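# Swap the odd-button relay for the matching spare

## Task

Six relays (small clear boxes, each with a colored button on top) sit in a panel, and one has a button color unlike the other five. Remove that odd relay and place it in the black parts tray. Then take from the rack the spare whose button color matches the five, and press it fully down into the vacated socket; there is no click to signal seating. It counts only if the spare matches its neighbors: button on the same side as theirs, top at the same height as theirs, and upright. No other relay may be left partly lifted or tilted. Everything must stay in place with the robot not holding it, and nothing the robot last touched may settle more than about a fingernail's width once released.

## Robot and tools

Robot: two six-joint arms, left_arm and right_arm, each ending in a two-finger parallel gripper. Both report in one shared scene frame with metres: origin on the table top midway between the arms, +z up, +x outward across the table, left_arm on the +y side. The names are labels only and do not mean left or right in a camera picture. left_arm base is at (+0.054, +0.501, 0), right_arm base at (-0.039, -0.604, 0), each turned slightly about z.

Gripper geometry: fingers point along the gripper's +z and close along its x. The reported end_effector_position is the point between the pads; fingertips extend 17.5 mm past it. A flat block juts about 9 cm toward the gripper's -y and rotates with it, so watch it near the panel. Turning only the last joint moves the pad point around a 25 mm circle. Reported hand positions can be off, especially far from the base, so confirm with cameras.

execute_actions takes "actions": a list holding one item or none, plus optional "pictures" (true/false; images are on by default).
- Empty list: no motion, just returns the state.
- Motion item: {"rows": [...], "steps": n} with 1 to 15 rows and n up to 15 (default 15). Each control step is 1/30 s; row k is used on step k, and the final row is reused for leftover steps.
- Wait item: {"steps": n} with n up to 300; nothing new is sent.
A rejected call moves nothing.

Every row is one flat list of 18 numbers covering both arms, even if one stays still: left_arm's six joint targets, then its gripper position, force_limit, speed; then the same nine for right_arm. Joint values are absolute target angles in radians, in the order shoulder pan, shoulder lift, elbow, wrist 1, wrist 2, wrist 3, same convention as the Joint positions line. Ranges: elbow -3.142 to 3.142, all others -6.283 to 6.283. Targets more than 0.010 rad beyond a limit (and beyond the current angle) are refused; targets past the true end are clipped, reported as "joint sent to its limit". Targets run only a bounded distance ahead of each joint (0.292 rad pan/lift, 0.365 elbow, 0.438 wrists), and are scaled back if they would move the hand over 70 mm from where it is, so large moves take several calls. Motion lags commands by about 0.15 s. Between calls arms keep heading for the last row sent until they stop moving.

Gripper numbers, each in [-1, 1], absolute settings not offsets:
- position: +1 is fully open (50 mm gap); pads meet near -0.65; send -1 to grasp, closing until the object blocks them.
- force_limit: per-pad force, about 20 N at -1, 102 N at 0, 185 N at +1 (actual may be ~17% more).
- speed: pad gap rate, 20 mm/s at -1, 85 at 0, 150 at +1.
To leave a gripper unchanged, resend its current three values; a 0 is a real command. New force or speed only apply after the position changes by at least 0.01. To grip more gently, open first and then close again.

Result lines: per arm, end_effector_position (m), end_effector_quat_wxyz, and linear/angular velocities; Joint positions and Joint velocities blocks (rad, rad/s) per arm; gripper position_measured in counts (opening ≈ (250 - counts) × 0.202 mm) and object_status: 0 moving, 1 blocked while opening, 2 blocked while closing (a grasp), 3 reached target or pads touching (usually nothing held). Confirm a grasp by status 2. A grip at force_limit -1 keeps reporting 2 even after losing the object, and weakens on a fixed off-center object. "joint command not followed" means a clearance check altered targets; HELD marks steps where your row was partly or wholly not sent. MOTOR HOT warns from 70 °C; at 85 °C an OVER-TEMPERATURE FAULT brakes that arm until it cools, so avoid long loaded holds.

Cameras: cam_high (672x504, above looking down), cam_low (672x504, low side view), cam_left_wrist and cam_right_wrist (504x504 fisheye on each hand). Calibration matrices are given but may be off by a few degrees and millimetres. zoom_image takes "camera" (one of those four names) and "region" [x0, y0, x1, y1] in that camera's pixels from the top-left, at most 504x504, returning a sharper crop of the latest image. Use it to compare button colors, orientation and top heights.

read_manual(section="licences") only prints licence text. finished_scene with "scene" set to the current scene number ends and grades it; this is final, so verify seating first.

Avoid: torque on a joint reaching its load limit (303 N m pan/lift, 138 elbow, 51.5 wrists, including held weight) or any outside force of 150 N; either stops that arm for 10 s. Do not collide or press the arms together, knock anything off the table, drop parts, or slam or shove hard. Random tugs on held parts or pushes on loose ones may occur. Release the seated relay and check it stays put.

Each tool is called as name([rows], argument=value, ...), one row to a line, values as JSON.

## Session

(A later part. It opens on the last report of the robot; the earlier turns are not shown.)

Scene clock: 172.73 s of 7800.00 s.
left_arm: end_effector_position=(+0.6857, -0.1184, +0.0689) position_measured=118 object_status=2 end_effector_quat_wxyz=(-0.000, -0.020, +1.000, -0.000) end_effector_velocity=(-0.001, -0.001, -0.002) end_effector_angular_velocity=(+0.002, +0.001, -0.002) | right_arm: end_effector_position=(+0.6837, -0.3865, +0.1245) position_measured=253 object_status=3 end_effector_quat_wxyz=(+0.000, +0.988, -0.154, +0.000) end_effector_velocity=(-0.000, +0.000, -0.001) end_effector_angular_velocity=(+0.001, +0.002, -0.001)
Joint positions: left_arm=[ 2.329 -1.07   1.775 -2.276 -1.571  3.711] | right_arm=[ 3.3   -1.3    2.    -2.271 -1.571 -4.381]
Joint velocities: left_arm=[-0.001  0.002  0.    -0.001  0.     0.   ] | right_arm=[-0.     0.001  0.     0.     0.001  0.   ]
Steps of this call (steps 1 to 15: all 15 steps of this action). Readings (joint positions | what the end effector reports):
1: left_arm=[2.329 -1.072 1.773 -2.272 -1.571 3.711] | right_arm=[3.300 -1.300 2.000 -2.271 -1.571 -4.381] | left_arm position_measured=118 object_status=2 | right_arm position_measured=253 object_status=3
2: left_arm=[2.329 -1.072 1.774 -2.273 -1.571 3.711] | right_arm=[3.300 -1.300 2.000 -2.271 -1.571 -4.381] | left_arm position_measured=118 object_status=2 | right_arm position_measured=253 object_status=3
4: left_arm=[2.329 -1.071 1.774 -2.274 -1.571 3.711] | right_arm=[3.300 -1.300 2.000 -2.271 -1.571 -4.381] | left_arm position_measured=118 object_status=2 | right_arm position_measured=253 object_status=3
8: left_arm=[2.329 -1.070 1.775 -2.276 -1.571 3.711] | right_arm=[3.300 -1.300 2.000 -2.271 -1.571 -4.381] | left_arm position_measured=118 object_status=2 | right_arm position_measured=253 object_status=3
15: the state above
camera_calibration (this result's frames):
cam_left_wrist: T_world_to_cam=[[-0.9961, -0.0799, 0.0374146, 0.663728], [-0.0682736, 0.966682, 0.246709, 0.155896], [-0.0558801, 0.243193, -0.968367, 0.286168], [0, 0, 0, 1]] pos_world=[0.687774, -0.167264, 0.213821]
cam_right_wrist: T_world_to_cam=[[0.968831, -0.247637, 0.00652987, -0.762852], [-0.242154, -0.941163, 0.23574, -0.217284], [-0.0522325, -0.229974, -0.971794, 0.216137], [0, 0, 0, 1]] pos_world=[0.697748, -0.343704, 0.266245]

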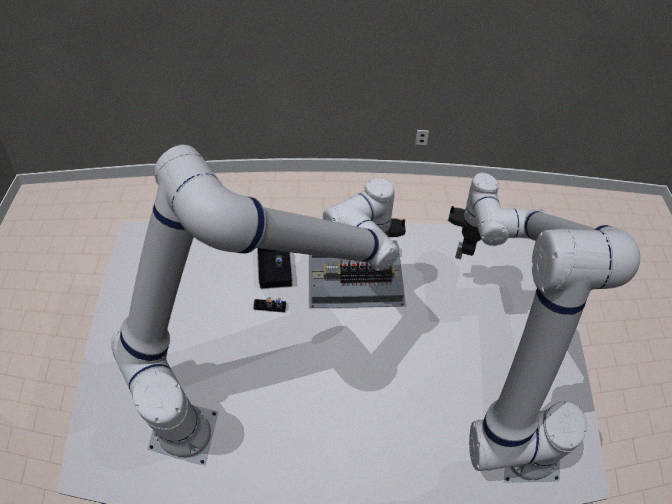

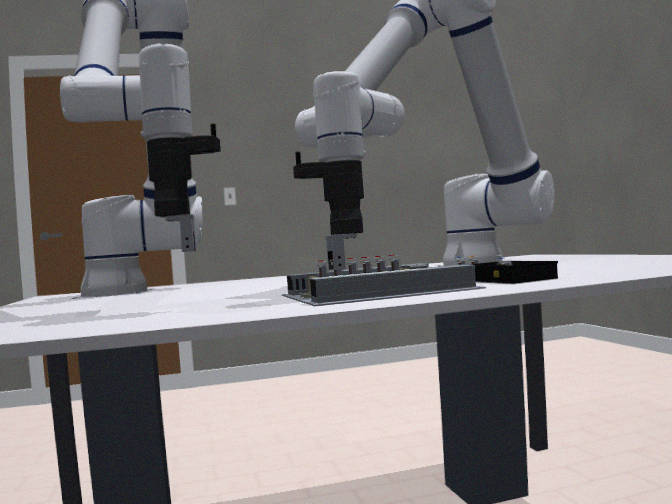

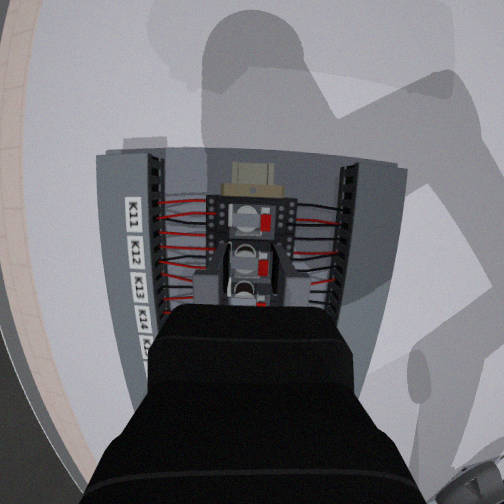

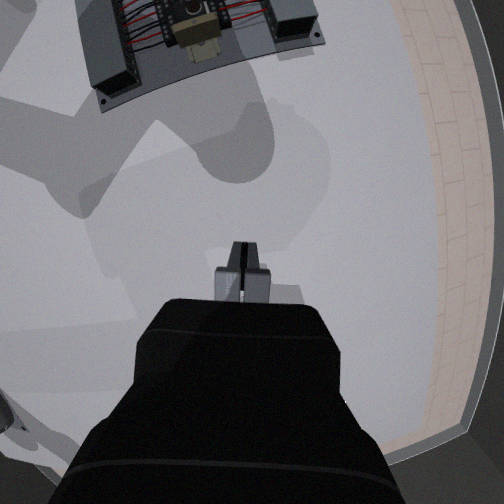

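No slip, going in. Continue; the grip would slip (<150 N) at seat.

execute_actions([
  {"rows":[[2.3285,-1.0685,1.7753,-2.2776,-1.571,3.711,-1,-0.3,-0.5,3.3,-1.3,2.0,-2.271,-1.571,-4.381,-1,0,0]]},
], pictures=false)

execute_actions([
  {"rows":[[2.3285,-1.0677,1.7757,-2.2788,-1.571,3.711,-1,-0.3,-0.5,3.3,-1.3,2.0,-2.271,-1.571,-4.381,-1,0,0]]},
], pictures=false)

execute_actions([
  {"rows":[[2.3285,-1.0677,1.7757,-2.2788,-1.571,3.711,1,-0.3,0,3.3,-1.3,2.0,-2.271,-1.571,-4.381,-1,0,0]]},
], pictures=false)

execute_actions([
  {"rows":[[2.3285,-1.1021,1.7583,-2.227,-1.571,3.711,1,-0.3,0,3.3,-1.3,2.0,-2.271,-1.571,-4.381,-1,0,0]]},
])

zoom_image(camera="cam_low", region=[310,245,410,285])

Scene clock: 179.90 s of 7800.00 s.
left_arm: end_effector_position=(+0.6857, -0.1184, +0.0679) position_measured=118 object_status=2 end_effector_quat_wxyz=(-0.000, -0.020, +1.000, -0.000) end_effector_velocity=(+0.000, -0.000, +0.001) end_effector_angular_velocity=(-0.001, -0.001, +0.000) | right_arm: end_effector_position=(+0.6837, -0.3865, +0.1245) position_measured=253 object_status=3 end_effector_quat_wxyz=(+0.000, +0.988, -0.154, +0.000) end_effector_velocity=(-0.001, +0.000, -0.001) end_effector_angular_velocity=(-0.001, +0.001, +0.001)
Joint positions: left_arm=[ 2.328 -1.069  1.775 -2.278 -1.571  3.711] | right_arm=[ 3.3   -1.3    2.    -2.271 -1.571 -4.381]
Joint velocities: left_arm=[ 0.    -0.    -0.    -0.001 -0.     0.   ] | right_arm=[ 0.     0.     0.001 -0.001 -0.001 -0.   ]
Steps of this call (steps 1 to 15: the robot went on to your last target; steps 16 to 90: nothing new was sent; then 3.67 s passed at rest; steps 91 to 105: all 15 steps of this action). Readings (joint positions | what the end effector reports):
91: left_arm=[2.328 -1.069 1.775 -2.276 -1.571 3.711] | right_arm=[3.300 -1.300 2.000 -2.271 -1.571 -4.381] | left_arm position_measured=118 object_status=2 | right_arm position_measured=253 object_status=3
92: left_arm=[2.328 -1.069 1.775 -2.276 -1.571 3.711] | right_arm=[3.300 -1.300 2.000 -2.271 -1.571 -4.381] | left_arm position_measured=118 object_status=2 | right_arm position_measured=253 object_status=3
94: left_arm=[2.328 -1.069 1.775 -2.277 -1.571 3.711] | right_arm=[3.300 -1.300 2.000 -2.271 -1.571 -4.381] | left_arm position_measured=118 object_status=2 | right_arm position_measured=253 object_status=3
98: left_arm=[2.328 -1.069 1.775 -2.277 -1.571 3.711] | right_arm=[3.300 -1.300 2.000 -2.271 -1.571 -4.381] | left_arm position_measured=118 object_status=2 | right_arm position_measured=253 object_status=3
105: the state above

Scene clock: 180.40 s of 7800.00 s.
left_arm: end_effector_position=(+0.6857, -0.1184, +0.0672) position_measured=118 object_status=2 end_effector_quat_wxyz=(-0.000, -0.020, +1.000, -0.000) end_effector_velocity=(+0.000, -0.000, -0.000) end_effector_angular_velocity=(-0.000, +0.000, -0.000) | right_arm: end_effector_position=(+0.6837, -0.3865, +0.1245) position_measured=253 object_status=3 end_effector_quat_wxyz=(+0.000, +0.988, -0.154, +0.000) end_effector_velocity=(+0.000, +0.001, +0.000) end_effector_angular_velocity=(+0.000, +0.000, +0.002)
Joint positions: left_arm=[ 2.328 -1.068  1.776 -2.279 -1.571  3.711] | right_arm=[ 3.3   -1.3    2.    -2.271 -1.571 -4.381]
Joint velocities: left_arm=[-0.  0. -0. -0. -0.  0.] | right_arm=[ 0.001  0.    -0.001  0.001  0.    -0.   ]
Steps of this call (steps 1 to 15: all 15 steps of this action). Readings (joint positions | what the end effector reports):
1: left_arm=[2.328 -1.069 1.775 -2.278 -1.571 3.711] | right_arm=[3.300 -1.300 2.000 -2.271 -1.571 -4.381] | left_arm position_measured=118 object_status=2 | right_arm position_measured=253 object_status=3
2: left_arm=[2.328 -1.068 1.775 -2.278 -1.571 3.711] | right_arm=[3.300 -1.300 2.000 -2.271 -1.571 -4.381] | left_arm position_measured=118 object_status=2 | right_arm position_measured=253 object_status=3
4: left_arm=[2.328 -1.068 1.776 -2.278 -1.571 3.711] | right_arm=[3.300 -1.300 2.000 -2.271 -1.571 -4.381] | left_arm position_measured=118 object_status=2 | right_arm position_measured=253 object_status=3
8: left_arm=[2.328 -1.068 1.776 -2.279 -1.571 3.711] | right_arm=[3.300 -1.300 2.000 -2.271 -1.571 -4.381] | left_arm position_measured=118 object_status=2 | right_arm position_measured=253 object_status=3
15: the state above

Scene clock: 180.90 s of 7800.00 s.
left_arm: end_effector_position=(+0.6857, -0.1184, +0.0671) position_measured=3 object_status=0 end_effector_quat_wxyz=(-0.000, -0.020, +1.000, -0.000) end_effector_velocity=(+0.000, -0.000, +0.001) end_effector_angular_velocity=(-0.001, -0.000, +0.000) | right_arm: end_effector_position=(+0.6837, -0.3865, +0.1245) position_measured=253 object_status=3 end_effector_quat_wxyz=(+0.000, +0.988, -0.154, +0.000) end_effector_velocity=(-0.000, +0.000, -0.001) end_effector_angular_velocity=(+0.000, +0.002, -0.000)
Joint positions: left_arm=[ 2.328 -1.068  1.776 -2.279 -1.571  3.711] | right_arm=[ 3.3   -1.3    2.    -2.271 -1.571 -4.381]
Joint velocities: left_arm=[ 0.    -0.001 -0.     0.    -0.    -0.   ] | right_arm=[ 0.     0.001 -0.     0.001  0.     0.   ]
Steps of this call (steps 1 to 15: all 15 steps of this action). Readings (joint positions | what the end effector reports):
1: left_arm=[2.328 -1.068 1.776 -2.279 -1.571 3.711] | right_arm=[3.300 -1.300 2.000 -2.271 -1.571 -4.381] | left_arm position_measured=112 object_status=0 | right_arm position_measured=253 object_status=3
2: left_arm=[2.328 -1.067 1.776 -2.279 -1.571 3.711] | right_arm=[3.300 -1.300 2.000 -2.271 -1.571 -4.381] | left_arm position_measured=98 object_status=0 | right_arm position_measured=253 object_status=3
4: left_arm=[2.328 -1.067 1.776 -2.279 -1.571 3.711] | right_arm=[3.300 -1.300 2.000 -2.271 -1.571 -4.381] | left_arm position_measured=70 object_status=0 | right_arm position_measured=253 object_status=3
8: left_arm=[2.328 -1.067 1.776 -2.279 -1.571 3.711] | right_arm=[3.300 -1.300 2.000 -2.271 -1.571 -4.381] | left_arm position_measured=14 object_status=0 | right_arm position_measured=253 object_status=3
15: the state above

Scene clock: 181.40 s of 7800.00 s.
left_arm: end_effector_position=(+0.6856, -0.1184, +0.0992) position_measured=3 object_status=3 end_effector_quat_wxyz=(-0.000, -0.020, +1.000, -0.000) end_effector_velocity=(-0.001, -0.001, +0.006) end_effector_angular_velocity=(-0.000, -0.000, -0.001) | right_arm: end_effector_position=(+0.6837, -0.3865, +0.1245) position_measured=253 object_status=3 end_effector_quat_wxyz=(+0.000, +0.988, -0.154, +0.000) end_effector_velocity=(-0.000, -0.001, +0.000) end_effector_angular_velocity=(-0.000, -0.000, -0.001)
Joint positions: left_arm=[ 2.328 -1.101  1.759 -2.228 -1.571  3.711] | right_arm=[ 3.3   -1.3    2.    -2.271 -1.571 -4.381]
Joint velocities: left_arm=[-0.001 -0.007 -0.003  0.009 -0.     0.   ] | right_arm=[-0.001 -0.001  0.001  0.    -0.    -0.   ]
Steps of this call (steps 1 to 15: all 15 steps of this action). Readings (joint positions | what the end effector reports):
1: left_arm=[2.328 -1.068 1.775 -2.278 -1.571 3.711] | right_arm=[3.300 -1.300 2.000 -2.271 -1.571 -4.381] | left_arm position_measured=3 object_status=3 | right_arm position_measured=253 object_status=3
2: left_arm=[2.328 -1.075 1.773 -2.266 -1.571 3.711] | right_arm=[3.300 -1.300 2.000 -2.271 -1.571 -4.381] | left_arm position_measured=3 object_status=3 | right_arm position_measured=253 object_status=3
4: left_arm=[2.328 -1.087 1.765 -2.250 -1.571 3.711] | right_arm=[3.300 -1.300 2.000 -2.271 -1.571 -4.381] | left_arm position_measured=3 object_status=3 | right_arm position_measured=253 object_status=3
8: left_arm=[2.328 -1.097 1.761 -2.235 -1.571 3.711] | right_arm=[3.300 -1.300 2.000 -2.271 -1.571 -4.381] | left_arm position_measured=3 object_status=3 | right_arm position_measured=253 object_status=3
15: the state above
camera_calibration (this result's frames):
cam_left_wrist: T_world_to_cam=[[-0.996104, -0.0798514, 0.0374348, 0.662523], [-0.0682195, 0.966677, 0.246743, 0.148338], [-0.0558901, 0.243228, -0.968358, 0.31549], [0, 0, 0, 1]] pos_world=[0.687693, -0.167228, 0.244105]
cam_right_wrist: T_world_to_cam=[[0.968831, -0.247637, 0.00652992, -0.762852], [-0.242154, -0.941163, 0.23574, -0.217284], [-0.0522324, -0.229974, -0.971794, 0.216137], [0, 0, 0, 1]] pos_world=[0.697748, -0.343704, 0.266245]

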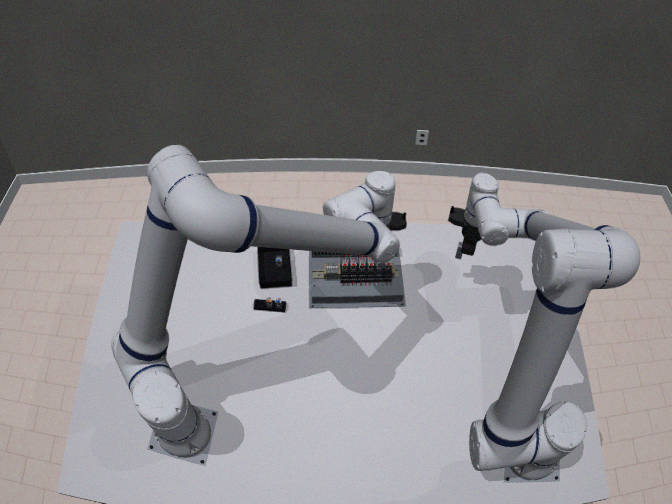

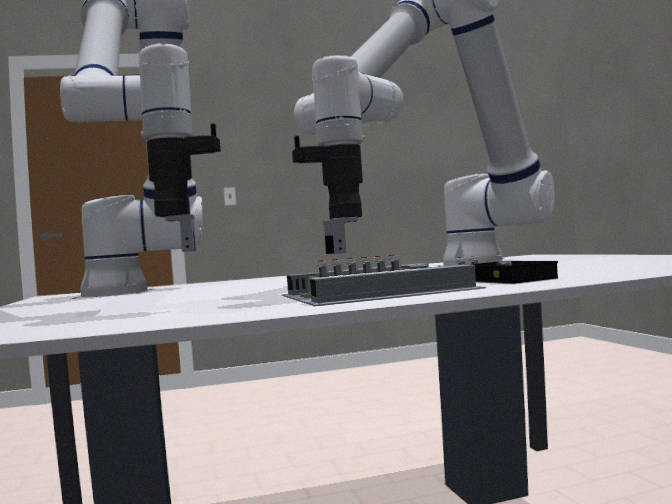

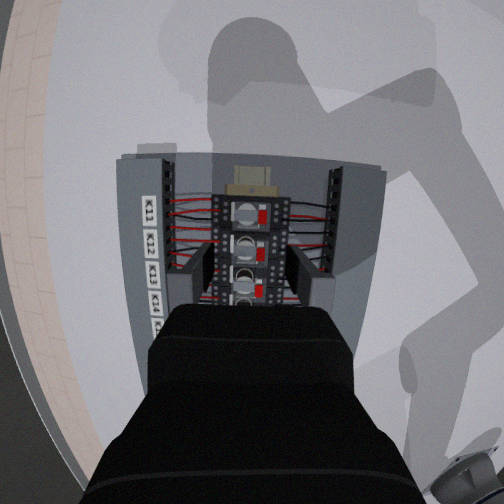

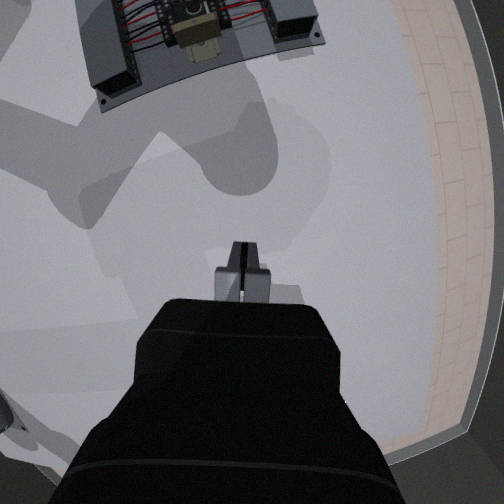

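Region (310, 245, 410, 285) of cam_low's 672x504 image, scaled by 5.040, with more detail than that image has; it fills the top 202 rows of this view, and the rest is white.

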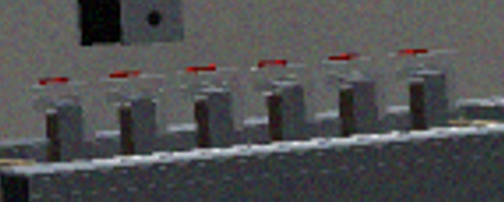

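finished_scene(scene=1)

The scene is finished: the task was done.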